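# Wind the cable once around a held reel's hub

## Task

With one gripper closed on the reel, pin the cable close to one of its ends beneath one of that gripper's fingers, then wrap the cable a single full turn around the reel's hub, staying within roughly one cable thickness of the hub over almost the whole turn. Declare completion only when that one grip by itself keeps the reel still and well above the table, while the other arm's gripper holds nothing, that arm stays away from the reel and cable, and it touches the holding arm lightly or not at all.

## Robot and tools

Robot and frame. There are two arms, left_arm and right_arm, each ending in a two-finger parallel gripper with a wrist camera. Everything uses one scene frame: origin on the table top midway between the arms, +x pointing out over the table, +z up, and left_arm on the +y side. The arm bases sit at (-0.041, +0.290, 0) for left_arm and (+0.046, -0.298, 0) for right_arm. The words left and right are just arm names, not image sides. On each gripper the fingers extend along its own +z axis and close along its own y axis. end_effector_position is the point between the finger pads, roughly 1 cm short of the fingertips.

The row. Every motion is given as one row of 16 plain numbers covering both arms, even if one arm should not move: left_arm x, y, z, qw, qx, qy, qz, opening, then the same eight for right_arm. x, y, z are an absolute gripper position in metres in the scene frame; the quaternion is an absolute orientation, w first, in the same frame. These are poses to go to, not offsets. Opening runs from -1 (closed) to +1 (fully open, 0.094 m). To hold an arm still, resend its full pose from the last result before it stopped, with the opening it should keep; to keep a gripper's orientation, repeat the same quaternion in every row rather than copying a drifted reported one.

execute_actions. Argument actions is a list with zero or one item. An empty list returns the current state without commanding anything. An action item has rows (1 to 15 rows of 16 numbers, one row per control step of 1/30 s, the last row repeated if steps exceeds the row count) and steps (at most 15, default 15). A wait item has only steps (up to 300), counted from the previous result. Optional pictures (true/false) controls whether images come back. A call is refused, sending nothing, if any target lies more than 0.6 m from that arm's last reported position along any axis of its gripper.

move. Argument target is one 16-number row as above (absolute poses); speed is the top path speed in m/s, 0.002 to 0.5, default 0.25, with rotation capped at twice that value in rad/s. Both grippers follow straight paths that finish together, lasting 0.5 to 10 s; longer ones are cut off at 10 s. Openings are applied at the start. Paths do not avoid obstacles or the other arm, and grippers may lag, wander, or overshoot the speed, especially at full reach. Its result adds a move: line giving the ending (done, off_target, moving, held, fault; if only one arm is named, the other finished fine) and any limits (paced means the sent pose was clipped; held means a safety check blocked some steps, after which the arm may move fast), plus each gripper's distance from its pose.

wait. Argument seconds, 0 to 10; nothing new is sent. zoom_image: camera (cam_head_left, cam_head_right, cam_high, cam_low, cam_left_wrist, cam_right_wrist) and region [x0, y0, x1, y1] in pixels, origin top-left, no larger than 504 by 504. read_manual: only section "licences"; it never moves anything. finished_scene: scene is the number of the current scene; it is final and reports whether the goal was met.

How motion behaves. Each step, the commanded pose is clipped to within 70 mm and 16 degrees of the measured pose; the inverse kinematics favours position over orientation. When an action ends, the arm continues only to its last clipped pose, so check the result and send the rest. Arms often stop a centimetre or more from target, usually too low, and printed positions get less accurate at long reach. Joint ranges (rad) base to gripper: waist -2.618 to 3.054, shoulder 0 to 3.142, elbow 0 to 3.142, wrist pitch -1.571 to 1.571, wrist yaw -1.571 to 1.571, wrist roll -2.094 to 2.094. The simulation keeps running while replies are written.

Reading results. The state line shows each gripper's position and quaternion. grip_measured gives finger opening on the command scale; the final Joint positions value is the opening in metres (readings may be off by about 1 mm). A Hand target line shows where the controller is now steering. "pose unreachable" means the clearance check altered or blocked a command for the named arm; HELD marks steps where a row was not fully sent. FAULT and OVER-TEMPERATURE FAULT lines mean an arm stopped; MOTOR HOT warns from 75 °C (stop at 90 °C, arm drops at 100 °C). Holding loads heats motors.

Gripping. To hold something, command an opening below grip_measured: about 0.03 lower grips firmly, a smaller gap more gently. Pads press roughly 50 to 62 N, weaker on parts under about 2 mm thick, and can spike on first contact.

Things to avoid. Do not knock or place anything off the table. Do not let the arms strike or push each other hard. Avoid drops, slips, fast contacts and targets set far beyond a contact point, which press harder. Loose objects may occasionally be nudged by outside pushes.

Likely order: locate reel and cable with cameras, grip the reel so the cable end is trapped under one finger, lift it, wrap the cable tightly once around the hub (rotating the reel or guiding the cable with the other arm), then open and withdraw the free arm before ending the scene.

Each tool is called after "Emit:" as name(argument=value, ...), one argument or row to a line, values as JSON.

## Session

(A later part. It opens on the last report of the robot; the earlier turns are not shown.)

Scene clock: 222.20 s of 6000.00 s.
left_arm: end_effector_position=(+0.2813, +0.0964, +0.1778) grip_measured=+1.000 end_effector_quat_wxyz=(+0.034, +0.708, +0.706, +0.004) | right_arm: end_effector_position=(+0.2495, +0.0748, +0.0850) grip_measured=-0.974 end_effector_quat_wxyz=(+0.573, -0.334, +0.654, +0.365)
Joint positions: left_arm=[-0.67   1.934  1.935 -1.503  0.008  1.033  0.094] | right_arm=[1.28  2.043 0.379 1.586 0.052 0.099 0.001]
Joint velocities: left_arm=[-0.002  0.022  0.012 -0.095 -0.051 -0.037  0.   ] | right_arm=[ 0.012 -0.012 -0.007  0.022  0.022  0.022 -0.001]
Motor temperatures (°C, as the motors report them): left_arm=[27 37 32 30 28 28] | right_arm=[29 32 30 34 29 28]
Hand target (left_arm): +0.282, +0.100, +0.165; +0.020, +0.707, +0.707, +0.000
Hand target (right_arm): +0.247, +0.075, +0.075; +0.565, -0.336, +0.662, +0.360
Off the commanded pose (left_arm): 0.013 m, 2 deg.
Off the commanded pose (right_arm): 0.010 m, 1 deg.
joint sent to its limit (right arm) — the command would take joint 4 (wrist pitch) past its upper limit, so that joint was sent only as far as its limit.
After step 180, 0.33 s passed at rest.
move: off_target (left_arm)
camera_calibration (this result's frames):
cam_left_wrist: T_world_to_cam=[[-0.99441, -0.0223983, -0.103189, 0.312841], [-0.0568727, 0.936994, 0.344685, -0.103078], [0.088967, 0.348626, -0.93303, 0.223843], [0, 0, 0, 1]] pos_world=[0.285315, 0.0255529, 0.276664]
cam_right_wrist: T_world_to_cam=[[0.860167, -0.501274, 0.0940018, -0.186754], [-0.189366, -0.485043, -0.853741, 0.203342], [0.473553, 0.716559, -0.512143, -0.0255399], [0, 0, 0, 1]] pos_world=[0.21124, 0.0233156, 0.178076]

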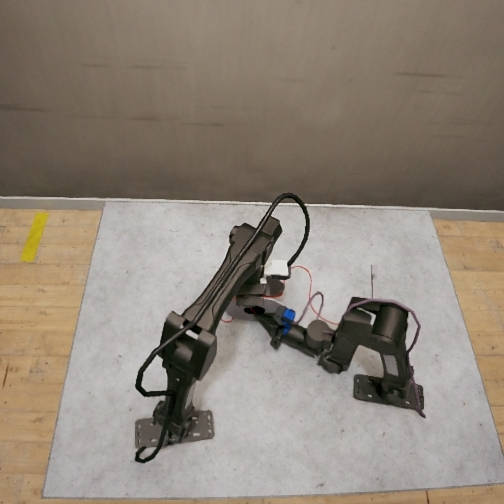

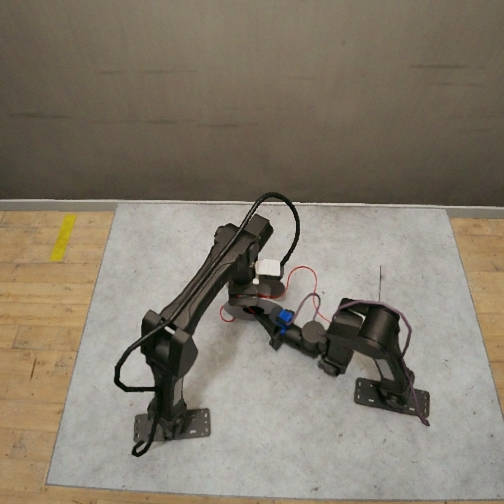

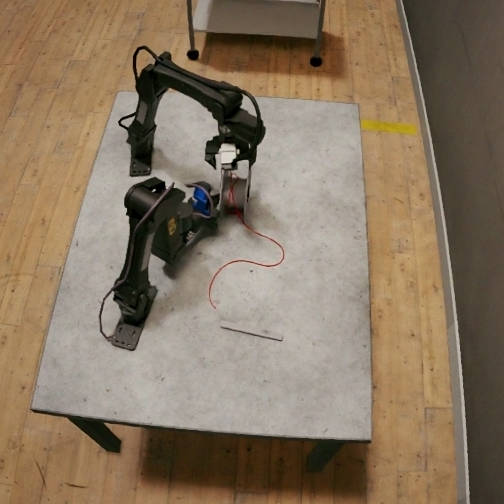

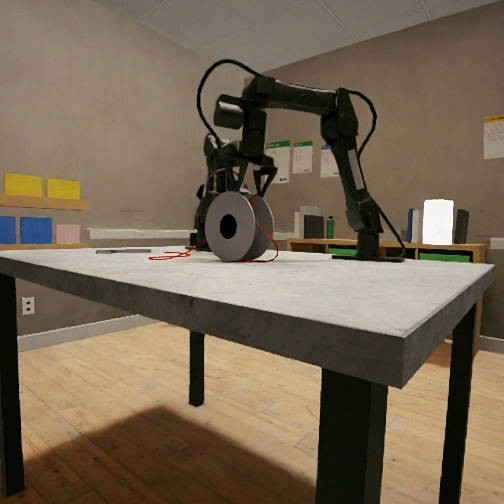

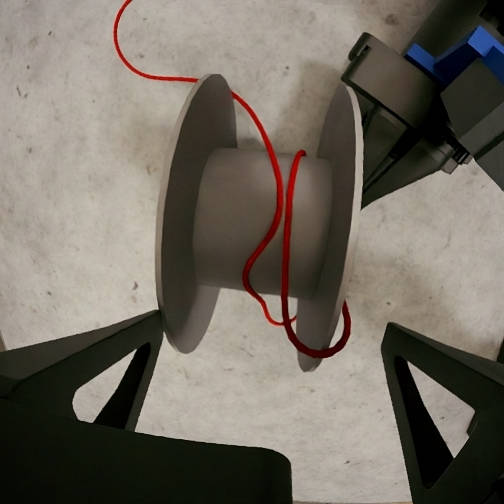

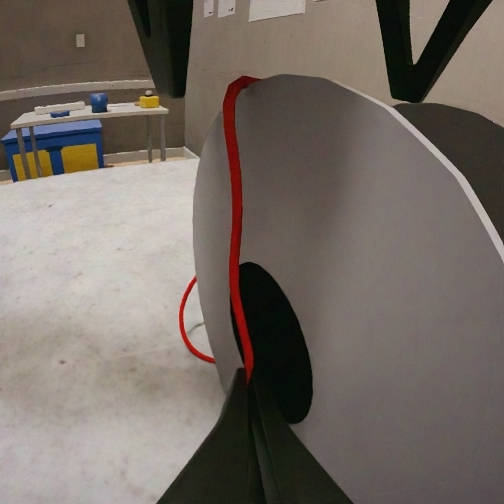

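Shift +x, then descend.

Emit:
move(
  target=[0.297,0.10,0.175,0.03,0.707,0.707,0,1,0.247,0.075,0.075,0.58,-0.33,0.65,0.37,-1],
  speed=0.04,
)

Emit:
move(
  target=[0.297,0.10,0.12,0.02,0.707,0.707,0,1,0.247,0.075,0.075,0.58,-0.33,0.65,0.37,-1],
  speed=0.05,
)

Scene clock: 227.80 s of 6000.00 s.
left_arm: end_effector_position=(+0.2941, +0.0995, +0.1686) grip_measured=+1.000 end_effector_quat_wxyz=(+0.025, +0.707, +0.706, +0.003) | right_arm: end_effector_position=(+0.2496, +0.0748, +0.0850) grip_measured=-0.974 end_effector_quat_wxyz=(+0.573, -0.334, +0.654, +0.365)
Joint positions: left_arm=[-0.646  1.99   1.978 -1.51   0.008  1.056  0.094] | right_arm=[1.28  2.043 0.379 1.586 0.053 0.099 0.001]
Joint velocities: left_arm=[-0.002 -0.002  0.012 -0.022 -0.037 -0.007  0.   ] | right_arm=[-0.017  0.002  0.007 -0.007  0.022 -0.022 -0.001]
Motor temperatures (°C, as the motors report them): left_arm=[27 37 32 30 28 28] | right_arm=[29 32 30 34 29 28]
Hand target (left_arm): +0.297, +0.100, +0.175; +0.030, +0.707, +0.707, +0.000
Hand target (right_arm): +0.247, +0.075, +0.075; +0.565, -0.336, +0.662, +0.360
Off the commanded pose (left_arm): 0.007 m, 1 deg.
Off the commanded pose (right_arm): 0.010 m, 1 deg.
joint sent to its limit (right arm) — the command would take joint 4 (wrist pitch) past its upper limit, so that joint was sent only as far as its limit.
move: done
camera_calibration (this result's frames):
cam_left_wrist: T_world_to_cam=[[-0.995919, -0.022514, -0.087403, 0.322489], [-0.0523506, 0.932944, 0.356196, -0.104913], [0.0735227, 0.359318, -0.930315, 0.216167], [0, 0, 0, 1]] pos_world=[0.299787, 0.0274655, 0.266659]
cam_right_wrist: T_world_to_cam=[[0.859781, -0.501926, 0.0940605, -0.186749], [-0.18969, -0.484922, -0.853738, 0.203403], [0.474125, 0.716185, -0.512137, -0.0256609], [0, 0, 0, 1]] pos_world=[0.211313, 0.0232783, 0.178076]

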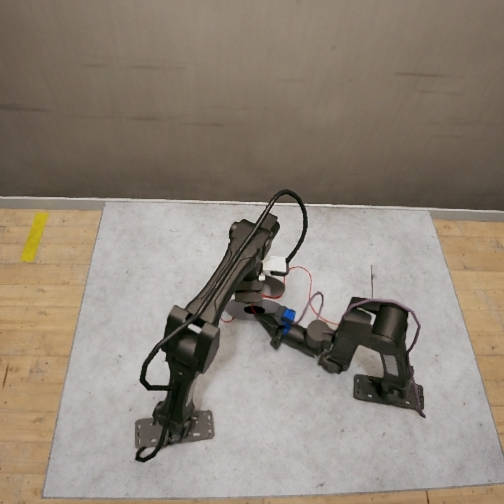

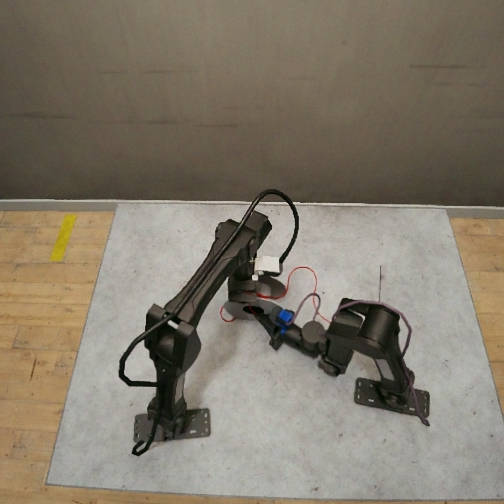

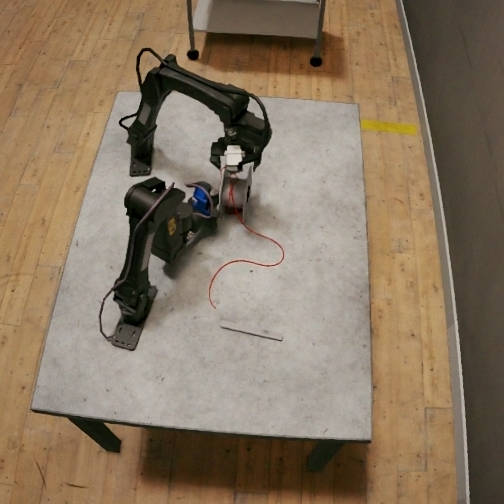

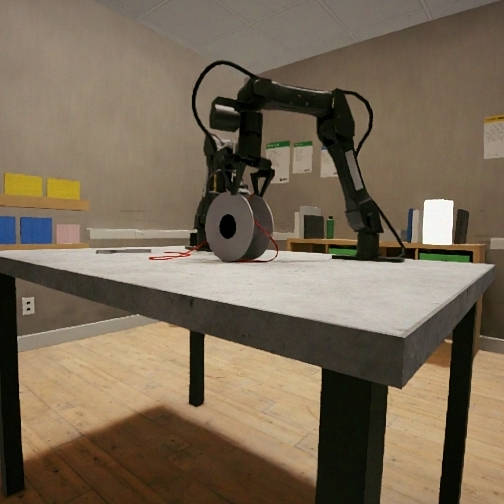

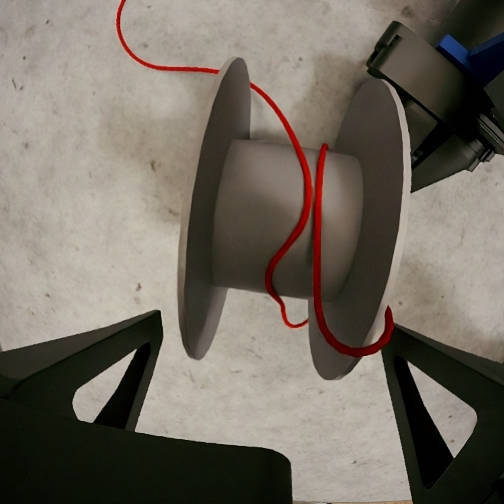

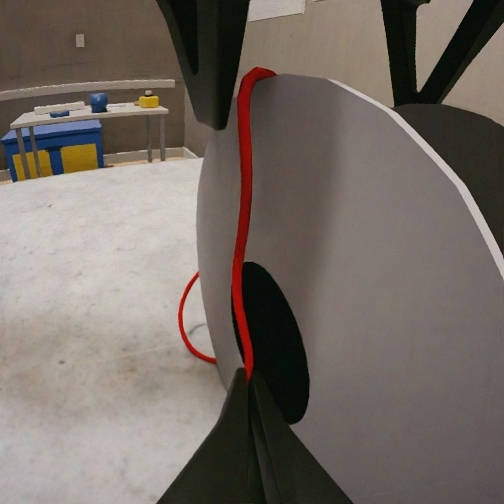

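Scene clock: 229.20 s of 6000.00 s.
left_arm: end_effector_position=(+0.2969, +0.0978, +0.1220) grip_measured=+1.000 end_effector_quat_wxyz=(+0.019, +0.707, +0.707, +0.001) | right_arm: end_effector_position=(+0.2496, +0.0748, +0.0850) grip_measured=-0.974 end_effector_quat_wxyz=(+0.573, -0.334, +0.654, +0.365)
Joint positions: left_arm=[-0.646  1.99   1.792 -1.336  0.008  1.056  0.094] | right_arm=[1.28  2.043 0.379 1.586 0.053 0.099 0.001]
Joint velocities: left_arm=[-0.007  0.017 -0.007 -0.007 -0.081 -0.007  0.   ] | right_arm=[ 0.002 -0.022  0.002  0.007 -0.007 -0.022  0.   ]
Motor temperatures (°C, as the motors report them): left_arm=[27 37 32 30 28 28] | right_arm=[29 32 30 34 29 28]
Hand target (left_arm): +0.297, +0.100, +0.120; +0.020, +0.707, +0.707, +0.000
Hand target (right_arm): +0.247, +0.075, +0.075; +0.565, -0.336, +0.662, +0.360
Off the commanded pose (left_arm): 0.003 m, 0 deg.
Off the commanded pose (right_arm): 0.010 m, 1 deg.
joint sent to its limit (right arm) — the command would take joint 4 (wrist pitch) past its upper limit, so that joint was sent only as far as its limit.
move: done
camera_calibration (this result's frames):
cam_left_wrist: T_world_to_cam=[[-0.996791, -0.0220188, -0.0769596, 0.320155], [-0.0485364, 0.930779, 0.362347, -0.0882915], [0.0636539, 0.364919, -0.928861, 0.175313], [0, 0, 0, 1]] pos_world=[0.303683, 0.0252541, 0.219473]
cam_right_wrist: T_world_to_cam=[[0.859781, -0.501926, 0.0940605, -0.186749], [-0.18969, -0.484922, -0.853738, 0.203403], [0.474125, 0.716185, -0.512137, -0.0256609], [0, 0, 0, 1]] pos_world=[0.211313, 0.0232783, 0.178076]

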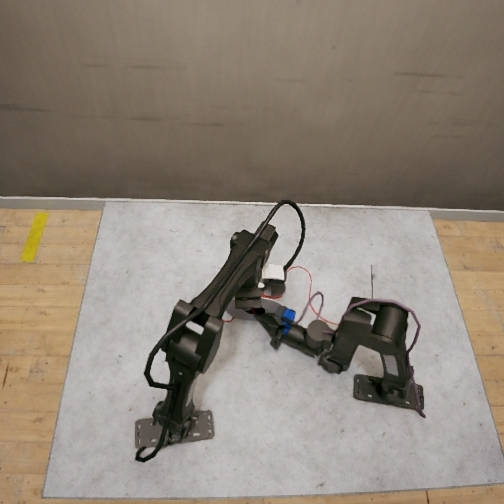

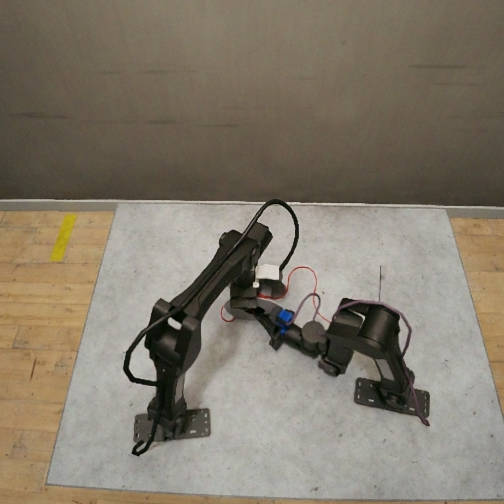

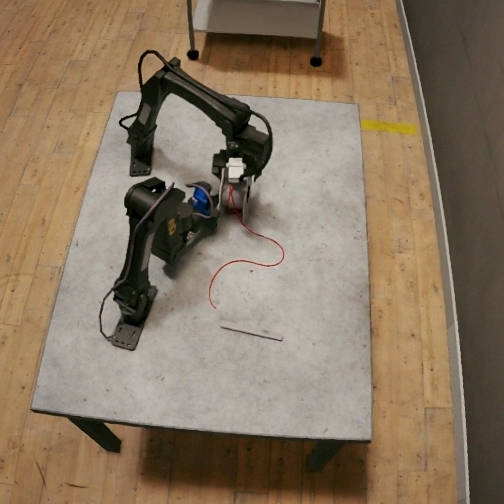

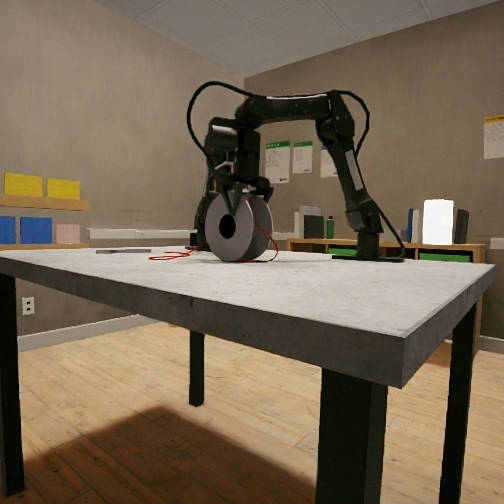

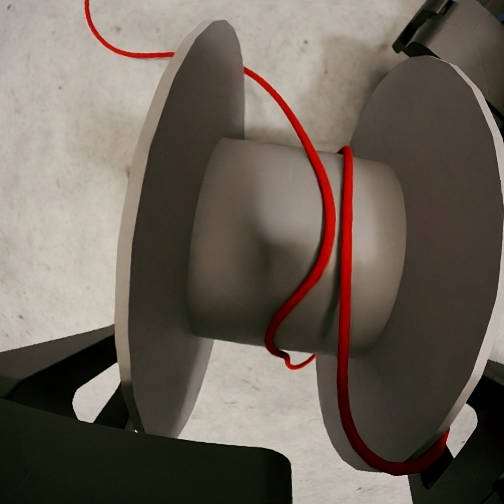

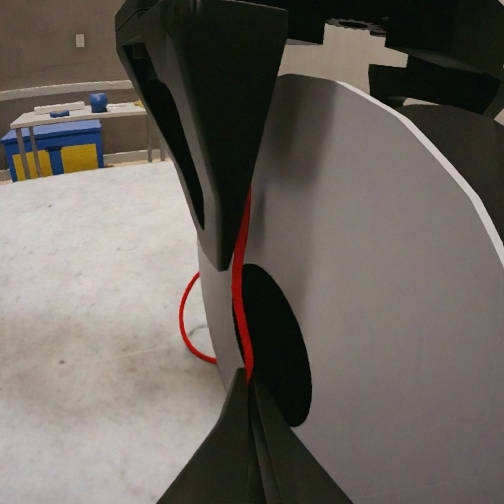

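Emit:
move(
  target=[0.297,0.10,0.12,0.02,0.707,0.707,0,0.45,0.247,0.075,0.075,0.58,-0.33,0.65,0.37,-1],
)

Emit:
execute_actions(
  actions=[
    {"rows":[[0.297,0.10,0.12,0.02,0.707,0.707,0,0.45,0.245,0.07,0.08,0.58,-0.33,0.65,0.37,-0.8]],"steps":10},
  ],
  pictures=false,
)

Emit:
move(
  target=[0.297,0.10,0.12,0.02,0.707,0.707,0,0.45,0.21,0.0,0.10,0.58,-0.33,0.65,0.37,-0.8],
  speed=0.12,
)

Scene clock: 233.13 s of 6000.00 s.
left_arm: end_effector_position=(+0.2970, +0.0977, +0.1220) grip_measured=+0.556 end_effector_quat_wxyz=(+0.019, +0.708, +0.706, +0.001) | right_arm: end_effector_position=(+0.2498, +0.0746, +0.0850) grip_measured=-0.974 end_effector_quat_wxyz=(+0.573, -0.333, +0.654, +0.364)
Joint positions: left_arm=[-0.646  1.99   1.792 -1.335  0.008  1.056  0.073] | right_arm=[1.28  2.043 0.379 1.586 0.054 0.099 0.001]
Joint velocities: left_arm=[-0.007 -0.007  0.012 -0.022  0.037  0.007 -0.001] | right_arm=[ 0.007  0.007 -0.007  0.037  0.095  0.007 -0.001]
Motor temperatures (°C, as the motors report them): left_arm=[27 37 32 30 28 28] | right_arm=[29 32 30 34 29 28]
Hand target (left_arm): +0.297, +0.100, +0.120; +0.020, +0.707, +0.707, -0.000
Hand target (right_arm): +0.247, +0.075, +0.075; +0.565, -0.336, +0.662, +0.360
Off the commanded pose (left_arm): 0.003 m, 0 deg.
Off the commanded pose (right_arm): 0.010 m, 1 deg.
joint sent to its limit (right arm) — the command would take joint 4 (wrist pitch) past its upper limit, so that joint was sent only as far as its limit.
move: done
camera_calibration (this result's frames):
cam_left_wrist: T_world_to_cam=[[-0.996788, -0.0216641, -0.0771011, 0.320183], [-0.048224, 0.930982, 0.361865, -0.088246], [0.0639403, 0.364421, -0.929037, 0.175338], [0, 0, 0, 1]] pos_world=[0.303688, 0.0251952, 0.219515]
cam_right_wrist: T_world_to_cam=[[0.859006, -0.503228, 0.094178, -0.186739], [-0.190338, -0.48468, -0.853731, 0.203525], [0.475268, 0.715435, -0.512127, -0.025903], [0, 0, 0, 1]] pos_world=[0.21146, 0.0232036, 0.178076]

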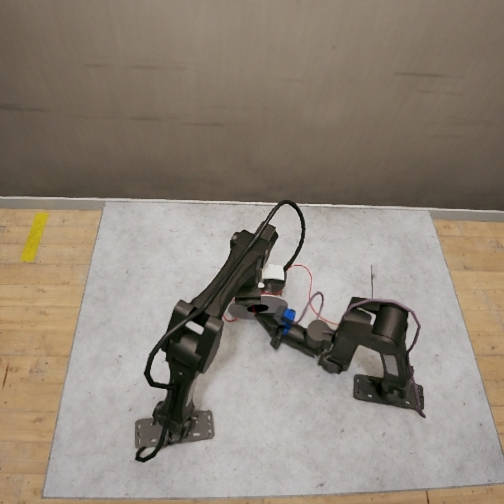

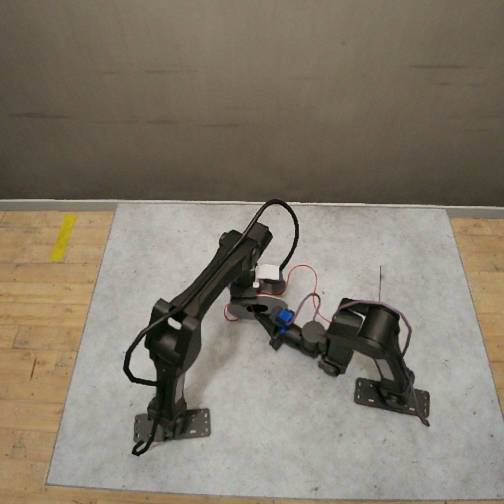

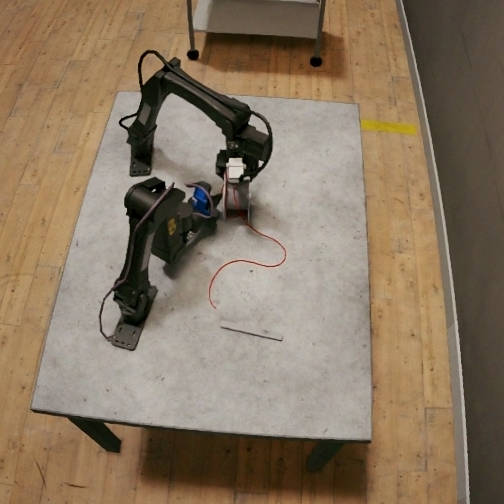

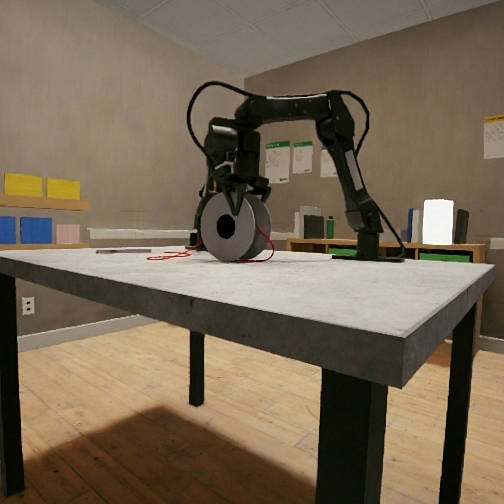

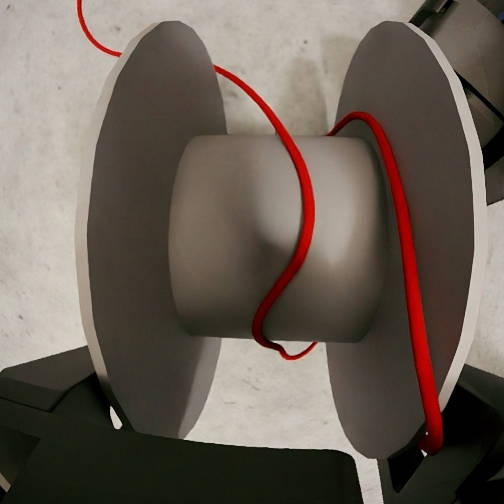

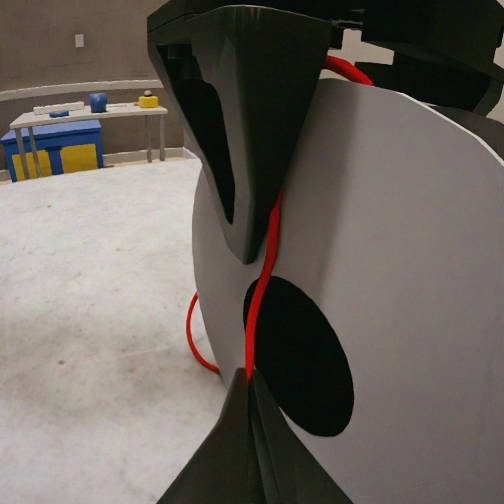

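Scene clock: 233.47 s of 6000.00 s.
left_arm: end_effector_position=(+0.2970, +0.0978, +0.1220) grip_measured=+0.556 end_effector_quat_wxyz=(+0.019, +0.708, +0.706, +0.001) | right_arm: end_effector_position=(+0.2498, +0.0746, +0.0850) grip_measured=-0.803 end_effector_quat_wxyz=(+0.573, -0.333, +0.654, +0.364)
Joint positions: left_arm=[-0.646  1.99   1.792 -1.335  0.008  1.056  0.073] | right_arm=[1.28  2.043 0.379 1.586 0.054 0.099 0.009]
Joint velocities: left_arm=[ 0.012 -0.012  0.012 -0.007 -0.007  0.037  0.001] | right_arm=[-0.012  0.007 -0.012 -0.022  0.007  0.066 -0.   ]
Motor temperatures (°C, as the motors report them): left_arm=[27 37 32 30 28 28] | right_arm=[29 32 30 34 29 28]
Hand target (left_arm): +0.297, +0.100, +0.120; +0.020, +0.707, +0.707, -0.000
Hand target (right_arm): +0.245, +0.070, +0.080; +0.566, -0.335, +0.661, +0.361
Off the commanded pose (left_arm): 0.003 m, 0 deg.
Off the commanded pose (right_arm): 0.008 m, 1 deg.
joint sent to its limit (right arm) — the command would take joint 4 (wrist pitch) past its upper limit, so that joint was sent only as far as its limit.
Steps of this call (steps 1 to 10: all 10 steps of this action). Readings (end_effector_position):
1: left_arm (+0.2970, +0.0978, +0.1220) | right_arm (+0.2498, +0.0746, +0.0850)
2: left_arm (+0.2970, +0.0978, +0.1220) | right_arm (+0.2498, +0.0746, +0.0850)
4: left_arm (+0.2970, +0.0978, +0.1220) | right_arm (+0.2498, +0.0746, +0.0850)
8: left_arm (+0.2970, +0.0978, +0.1220) | right_arm (+0.2498, +0.0746, +0.0850)
10: the state above

Scene clock: 234.73 s of 6000.00 s.
left_arm: end_effector_position=(+0.2971, +0.0980, +0.1220) grip_measured=+0.556 end_effector_quat_wxyz=(+0.019, +0.708, +0.706, +0.002) | right_arm: end_effector_position=(+0.2128, +0.0035, +0.0988) grip_measured=-0.803 end_effector_quat_wxyz=(+0.562, -0.339, +0.665, +0.356)
Joint positions: left_arm=[-0.646  1.99   1.792 -1.335  0.007  1.056  0.073] | right_arm=[1.28  1.761 0.06  1.586 0.054 0.099 0.009]
Joint velocities: left_arm=[-0.007 -0.007  0.007  0.037  0.081 -0.022 -0.   ] | right_arm=[ 0.007 -0.007 -0.007  0.007 -0.051  0.037 -0.   ]
Motor temperatures (°C, as the motors report them): left_arm=[27 37 32 30 28 28] | right_arm=[29 32 30 34 29 28]
Hand target (left_arm): +0.297, +0.100, +0.120; +0.020, +0.707, +0.707, -0.000
Hand target (right_arm): +0.210, +0.000, +0.099; +0.560, -0.338, +0.666, +0.357
Off the commanded pose (left_arm): 0.003 m, 0 deg.
Off the commanded pose (right_arm): 0.005 m, 3 deg.
joint sent to its limit (right arm) — the command would take joint 4 (wrist pitch) past its upper limit, so that joint was sent only as far as its limit.
move: off_target (right_arm)
camera_calibration (this result's frames):
cam_left_wrist: T_world_to_cam=[[-0.996736, -0.0212366, -0.0778895, 0.320361], [-0.0481978, 0.930513, 0.363073, -0.088568], [0.0647668, 0.365642, -0.928499, 0.17481], [0, 0, 0, 1]] pos_world=[0.303725, 0.0252992, 0.219421]
cam_right_wrist: T_world_to_cam=[[0.860629, -0.500106, 0.0959796, -0.192612], [-0.204738, -0.512391, -0.833989, 0.174926], [0.466262, 0.698104, -0.543369, 0.0546823], [0, 0, 0, 1]] pos_world=[0.176085, -0.04487, 0.194086]

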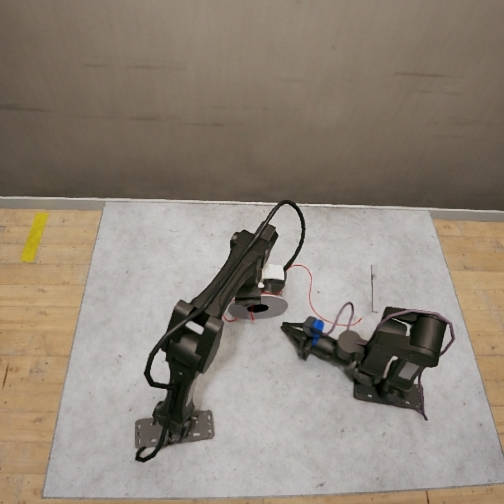

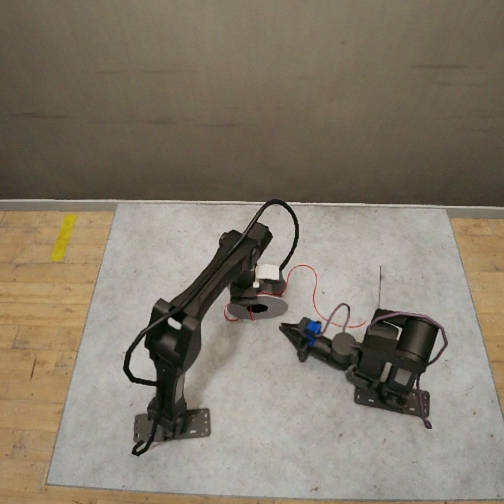

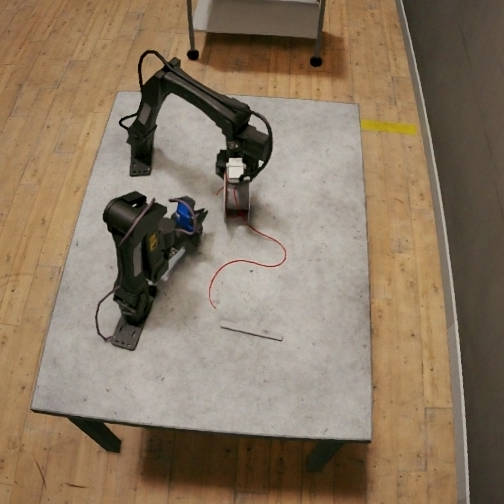

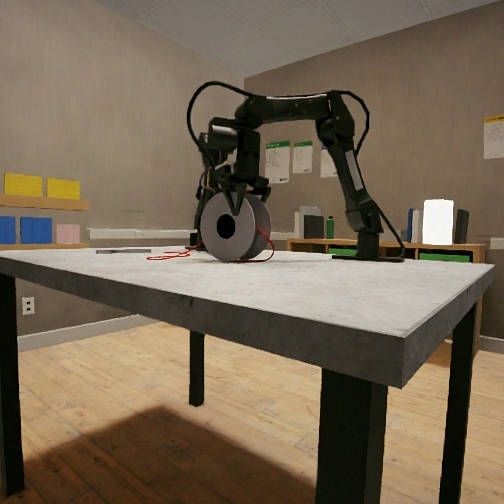

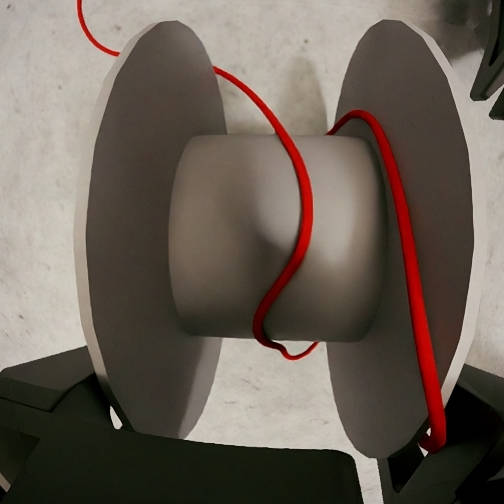

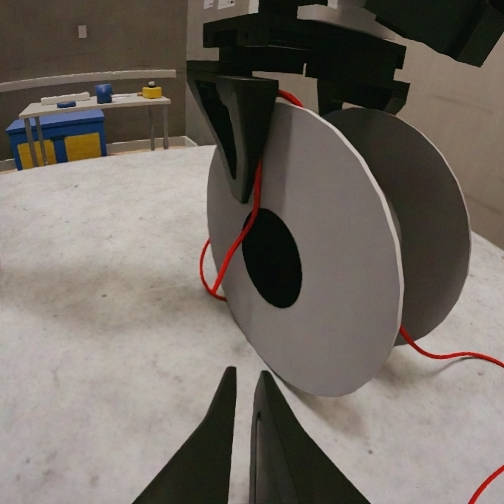

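Emit:
move(
  target=[0.297,0.10,0.12,0.02,0.707,0.707,0,0.85,0.21,0.0,0.10,0.58,-0.33,0.65,0.37,-0.8],
)

Emit:
move(
  target=[0.293,0.082,0.125,0.02,0.707,0.707,0,0.85,0.21,0.0,0.10,0.58,-0.33,0.65,0.37,-0.8],
  speed=0.03,
)

Emit:
move(
  target=[0.293,0.082,0.125,0.02,0.707,0.707,0,0.45,0.21,0.0,0.10,0.58,-0.33,0.65,0.37,-0.8],
)

Scene clock: 242.47 s of 6000.00 s.
left_arm: end_effector_position=(+0.2973, +0.0979, +0.1220) grip_measured=+0.847 end_effector_quat_wxyz=(+0.019, +0.708, +0.706, +0.002) | right_arm: end_effector_position=(+0.2128, +0.0035, +0.0988) grip_measured=-0.803 end_effector_quat_wxyz=(+0.562, -0.339, +0.665, +0.356)
Joint positions: left_arm=[-0.646  1.99   1.792 -1.335  0.007  1.056  0.087] | right_arm=[1.28  1.761 0.06  1.586 0.054 0.099 0.009]
Joint velocities: left_arm=[-0.007  0.007  0.007  0.066  0.007 -0.007 -0.   ] | right_arm=[ 0.022 -0.017 -0.002  0.007 -0.022 -0.022 -0.   ]
Motor temperatures (°C, as the motors report them): left_arm=[27 38 32 30 28 28] | right_arm=[29 32 30 35 29 28]
Hand target (left_arm): +0.297, +0.100, +0.120; +0.020, +0.707, +0.707, +0.000
Hand target (right_arm): +0.210, +0.000, +0.100; +0.562, -0.337, +0.665, +0.358
Off the commanded pose (left_arm): 0.003 m, 0 deg.
Off the commanded pose (right_arm): 0.005 m, 3 deg.
joint sent to its limit (right arm) — the command would take joint 4 (wrist pitch) past its upper limit, so that joint was sent only as far as its limit.
After step 180, 1.03 s passed at rest.
move: off_target (right_arm)
camera_calibration (this result's frames):
cam_left_wrist: T_world_to_cam=[[-0.996684, -0.021266, -0.0785429, 0.320591], [-0.0484386, 0.93065, 0.36269, -0.0883707], [0.0653829, 0.365292, -0.928594, 0.174703], [0, 0, 0, 1]] pos_world=[0.303825, 0.0252423, 0.219459]
cam_right_wrist: T_world_to_cam=[[0.860629, -0.500106, 0.0959796, -0.192612], [-0.204738, -0.512391, -0.833989, 0.174926], [0.466262, 0.698104, -0.543369, 0.0546823], [0, 0, 0, 1]] pos_world=[0.176085, -0.04487, 0.194086]

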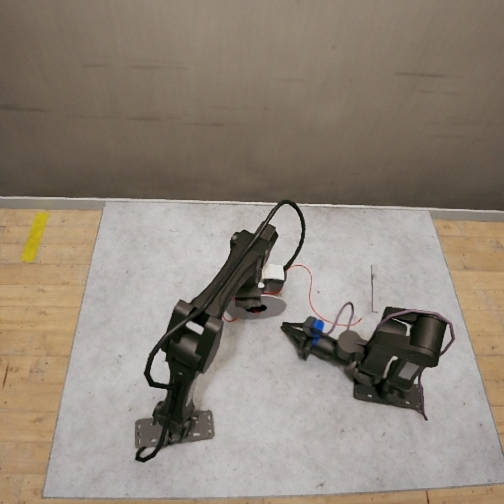

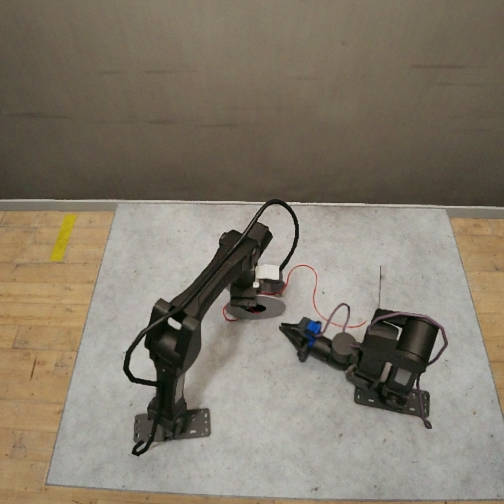

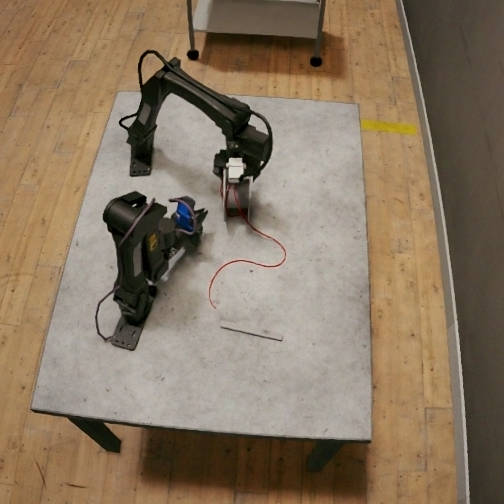

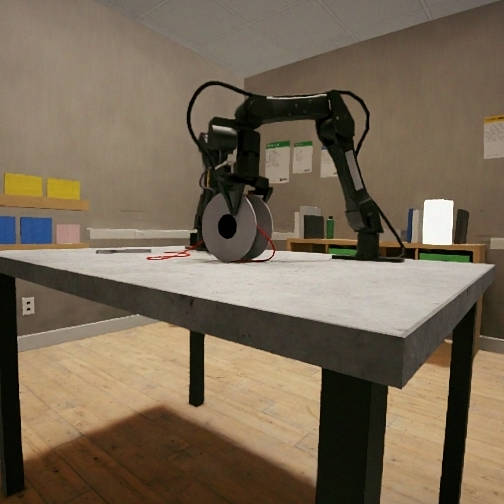

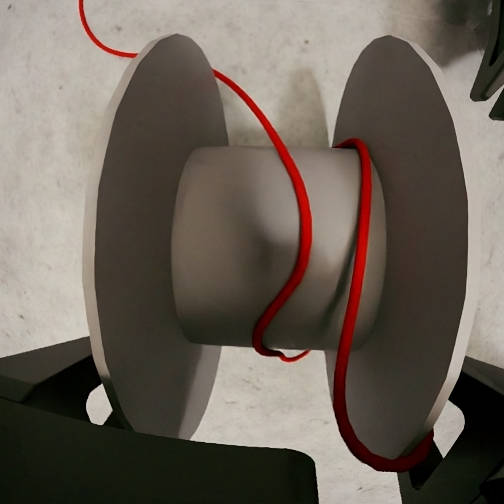

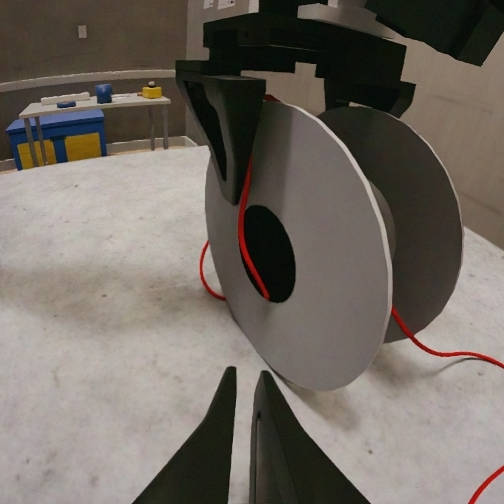

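Scene clock: 243.63 s of 6000.00 s.
left_arm: end_effector_position=(+0.2910, +0.0878, +0.1220) grip_measured=+0.847 end_effector_quat_wxyz=(+0.019, +0.706, +0.708, +0.001) | right_arm: end_effector_position=(+0.2128, +0.0035, +0.0988) grip_measured=-0.803 end_effector_quat_wxyz=(+0.562, -0.339, +0.665, +0.356)
Joint positions: left_arm=[-0.677  1.99   1.792 -1.336  0.007  1.022  0.087] | right_arm=[1.28  1.761 0.06  1.586 0.054 0.099 0.009]
Joint velocities: left_arm=[-0.012  0.002 -0.012  0.022  0.007 -0.11   0.   ] | right_arm=[ 0.007 -0.017  0.012 -0.007 -0.007 -0.051 -0.   ]
Motor temperatures (°C, as the motors report them): left_arm=[27 38 32 30 28 28] | right_arm=[29 32 30 35 29 28]
Hand target (left_arm): +0.292, +0.082, +0.125; +0.020, +0.707, +0.707, +0.000
Hand target (right_arm): +0.210, +0.000, +0.100; +0.562, -0.337, +0.665, +0.358
Off the commanded pose (left_arm): 0.007 m, 0 deg.
Off the commanded pose (right_arm): 0.005 m, 3 deg.
joint sent to its limit (right arm) — the command would take joint 4 (wrist pitch) past its upper limit, so that joint was sent only as far as its limit.
move: off_target (right_arm)
camera_calibration (this result's frames):
cam_left_wrist: T_world_to_cam=[[-0.996729, -0.0254556, -0.0766974, 0.314292], [-0.051653, 0.930589, 0.362403, -0.0783196], [0.0621486, 0.365179, -0.92886, 0.179766], [0, 0, 0, 1]] pos_world=[0.298047, 0.015237, 0.219466]
cam_right_wrist: T_world_to_cam=[[0.860629, -0.500106, 0.0959796, -0.192612], [-0.204738, -0.512391, -0.833989, 0.174926], [0.466262, 0.698104, -0.543369, 0.0546823], [0, 0, 0, 1]] pos_world=[0.176085, -0.04487, 0.194086]

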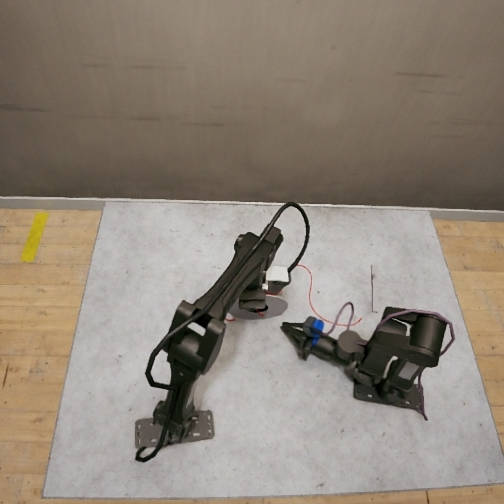

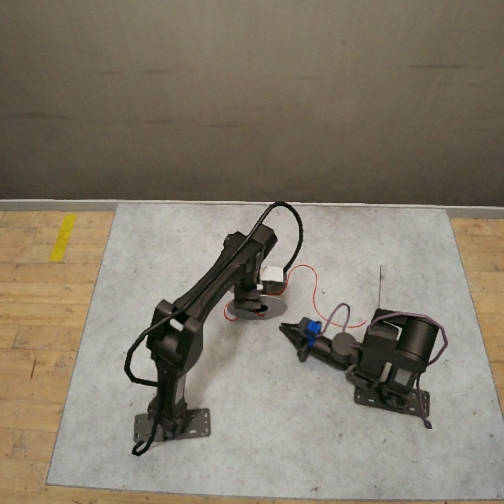

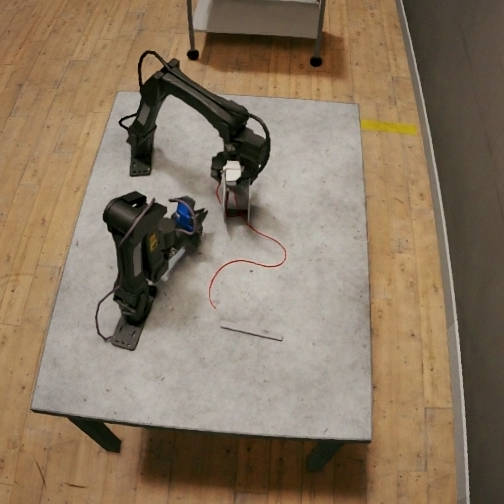

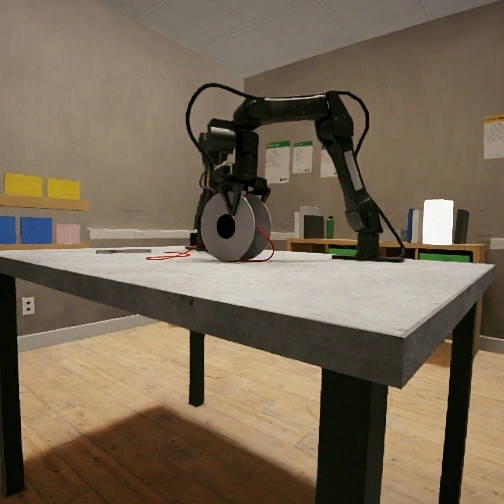

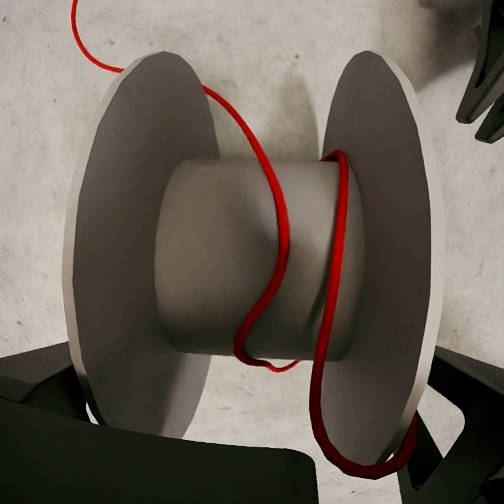

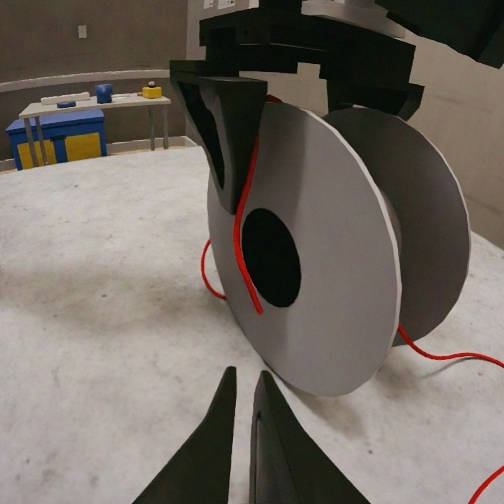

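Scene clock: 244.33 s of 6000.00 s.
left_arm: end_effector_position=(+0.2922, +0.0879, +0.1220) grip_measured=+0.562 end_effector_quat_wxyz=(+0.020, +0.706, +0.708, +0.003) | right_arm: end_effector_position=(+0.2128, +0.0035, +0.0988) grip_measured=-0.803 end_effector_quat_wxyz=(+0.562, -0.339, +0.665, +0.356)
Joint positions: left_arm=[-0.677  1.99   1.792 -1.332  0.003  1.02   0.073] | right_arm=[1.28  1.761 0.06  1.586 0.054 0.099 0.009]
Joint velocities: left_arm=[-0.022  0.017 -0.017  0.037 -0.125 -0.051 -0.001] | right_arm=[-0.002  0.017  0.002 -0.007 -0.022 -0.081  0.001]
Motor temperatures (°C, as the motors report them): left_arm=[27 38 32 30 28 28] | right_arm=[29 32 30 35 29 28]
Hand target (left_arm): +0.293, +0.082, +0.125; +0.020, +0.707, +0.707, +0.000
Hand target (right_arm): +0.210, +0.000, +0.100; +0.562, -0.337, +0.665, +0.358
Off the commanded pose (left_arm): 0.007 m, 0 deg.
Off the commanded pose (right_arm): 0.005 m, 3 deg.
joint sent to its limit (right arm) — the command would take joint 4 (wrist pitch) past its upper limit, so that joint was sent only as far as its limit.
move: off_target (right_arm)
camera_calibration (this result's frames):
cam_left_wrist: T_world_to_cam=[[-0.996263, -0.0274043, -0.0819058, 0.316127], [-0.055447, 0.930038, 0.363255, -0.0773], [0.0662208, 0.366439, -0.928082, 0.178296], [0, 0, 0, 1]] pos_world=[0.298853, 0.0152206, 0.219446]
cam_right_wrist: T_world_to_cam=[[0.860629, -0.500106, 0.0959796, -0.192612], [-0.204738, -0.512391, -0.833989, 0.174926], [0.466262, 0.698104, -0.543369, 0.0546823], [0, 0, 0, 1]] pos_world=[0.176085, -0.04487, 0.194086]

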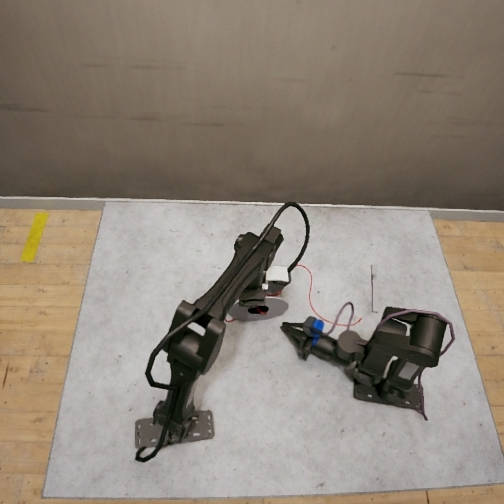

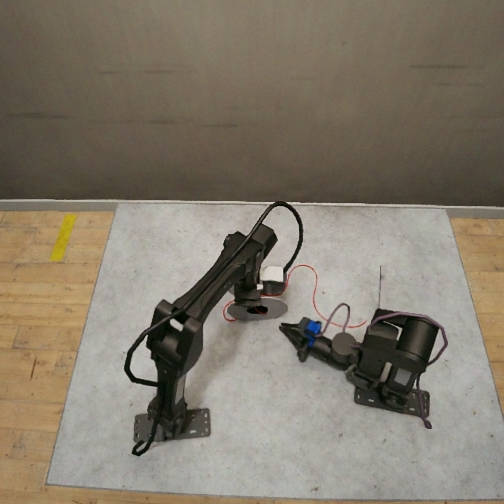

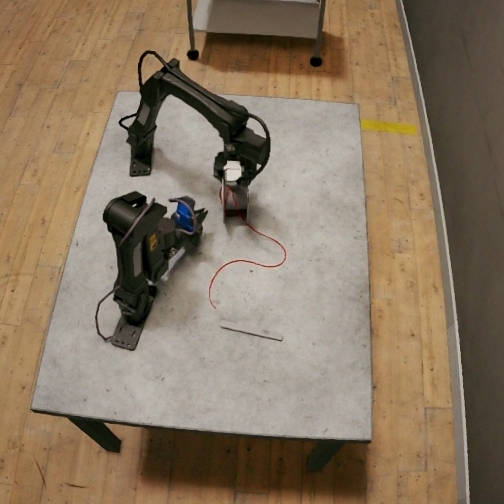

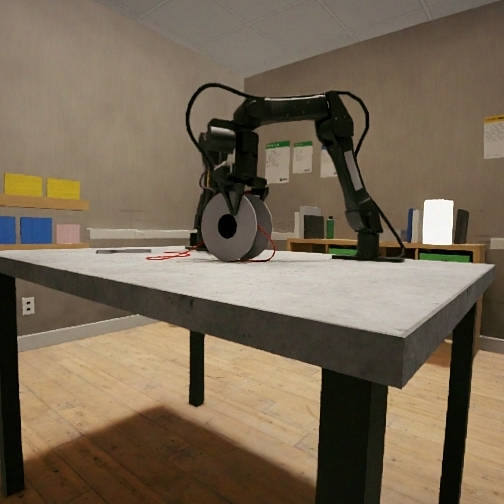

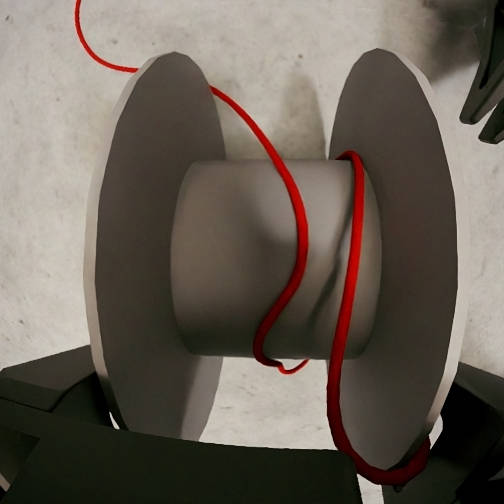

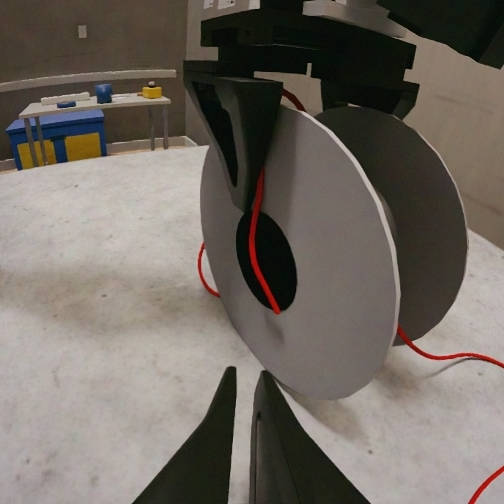

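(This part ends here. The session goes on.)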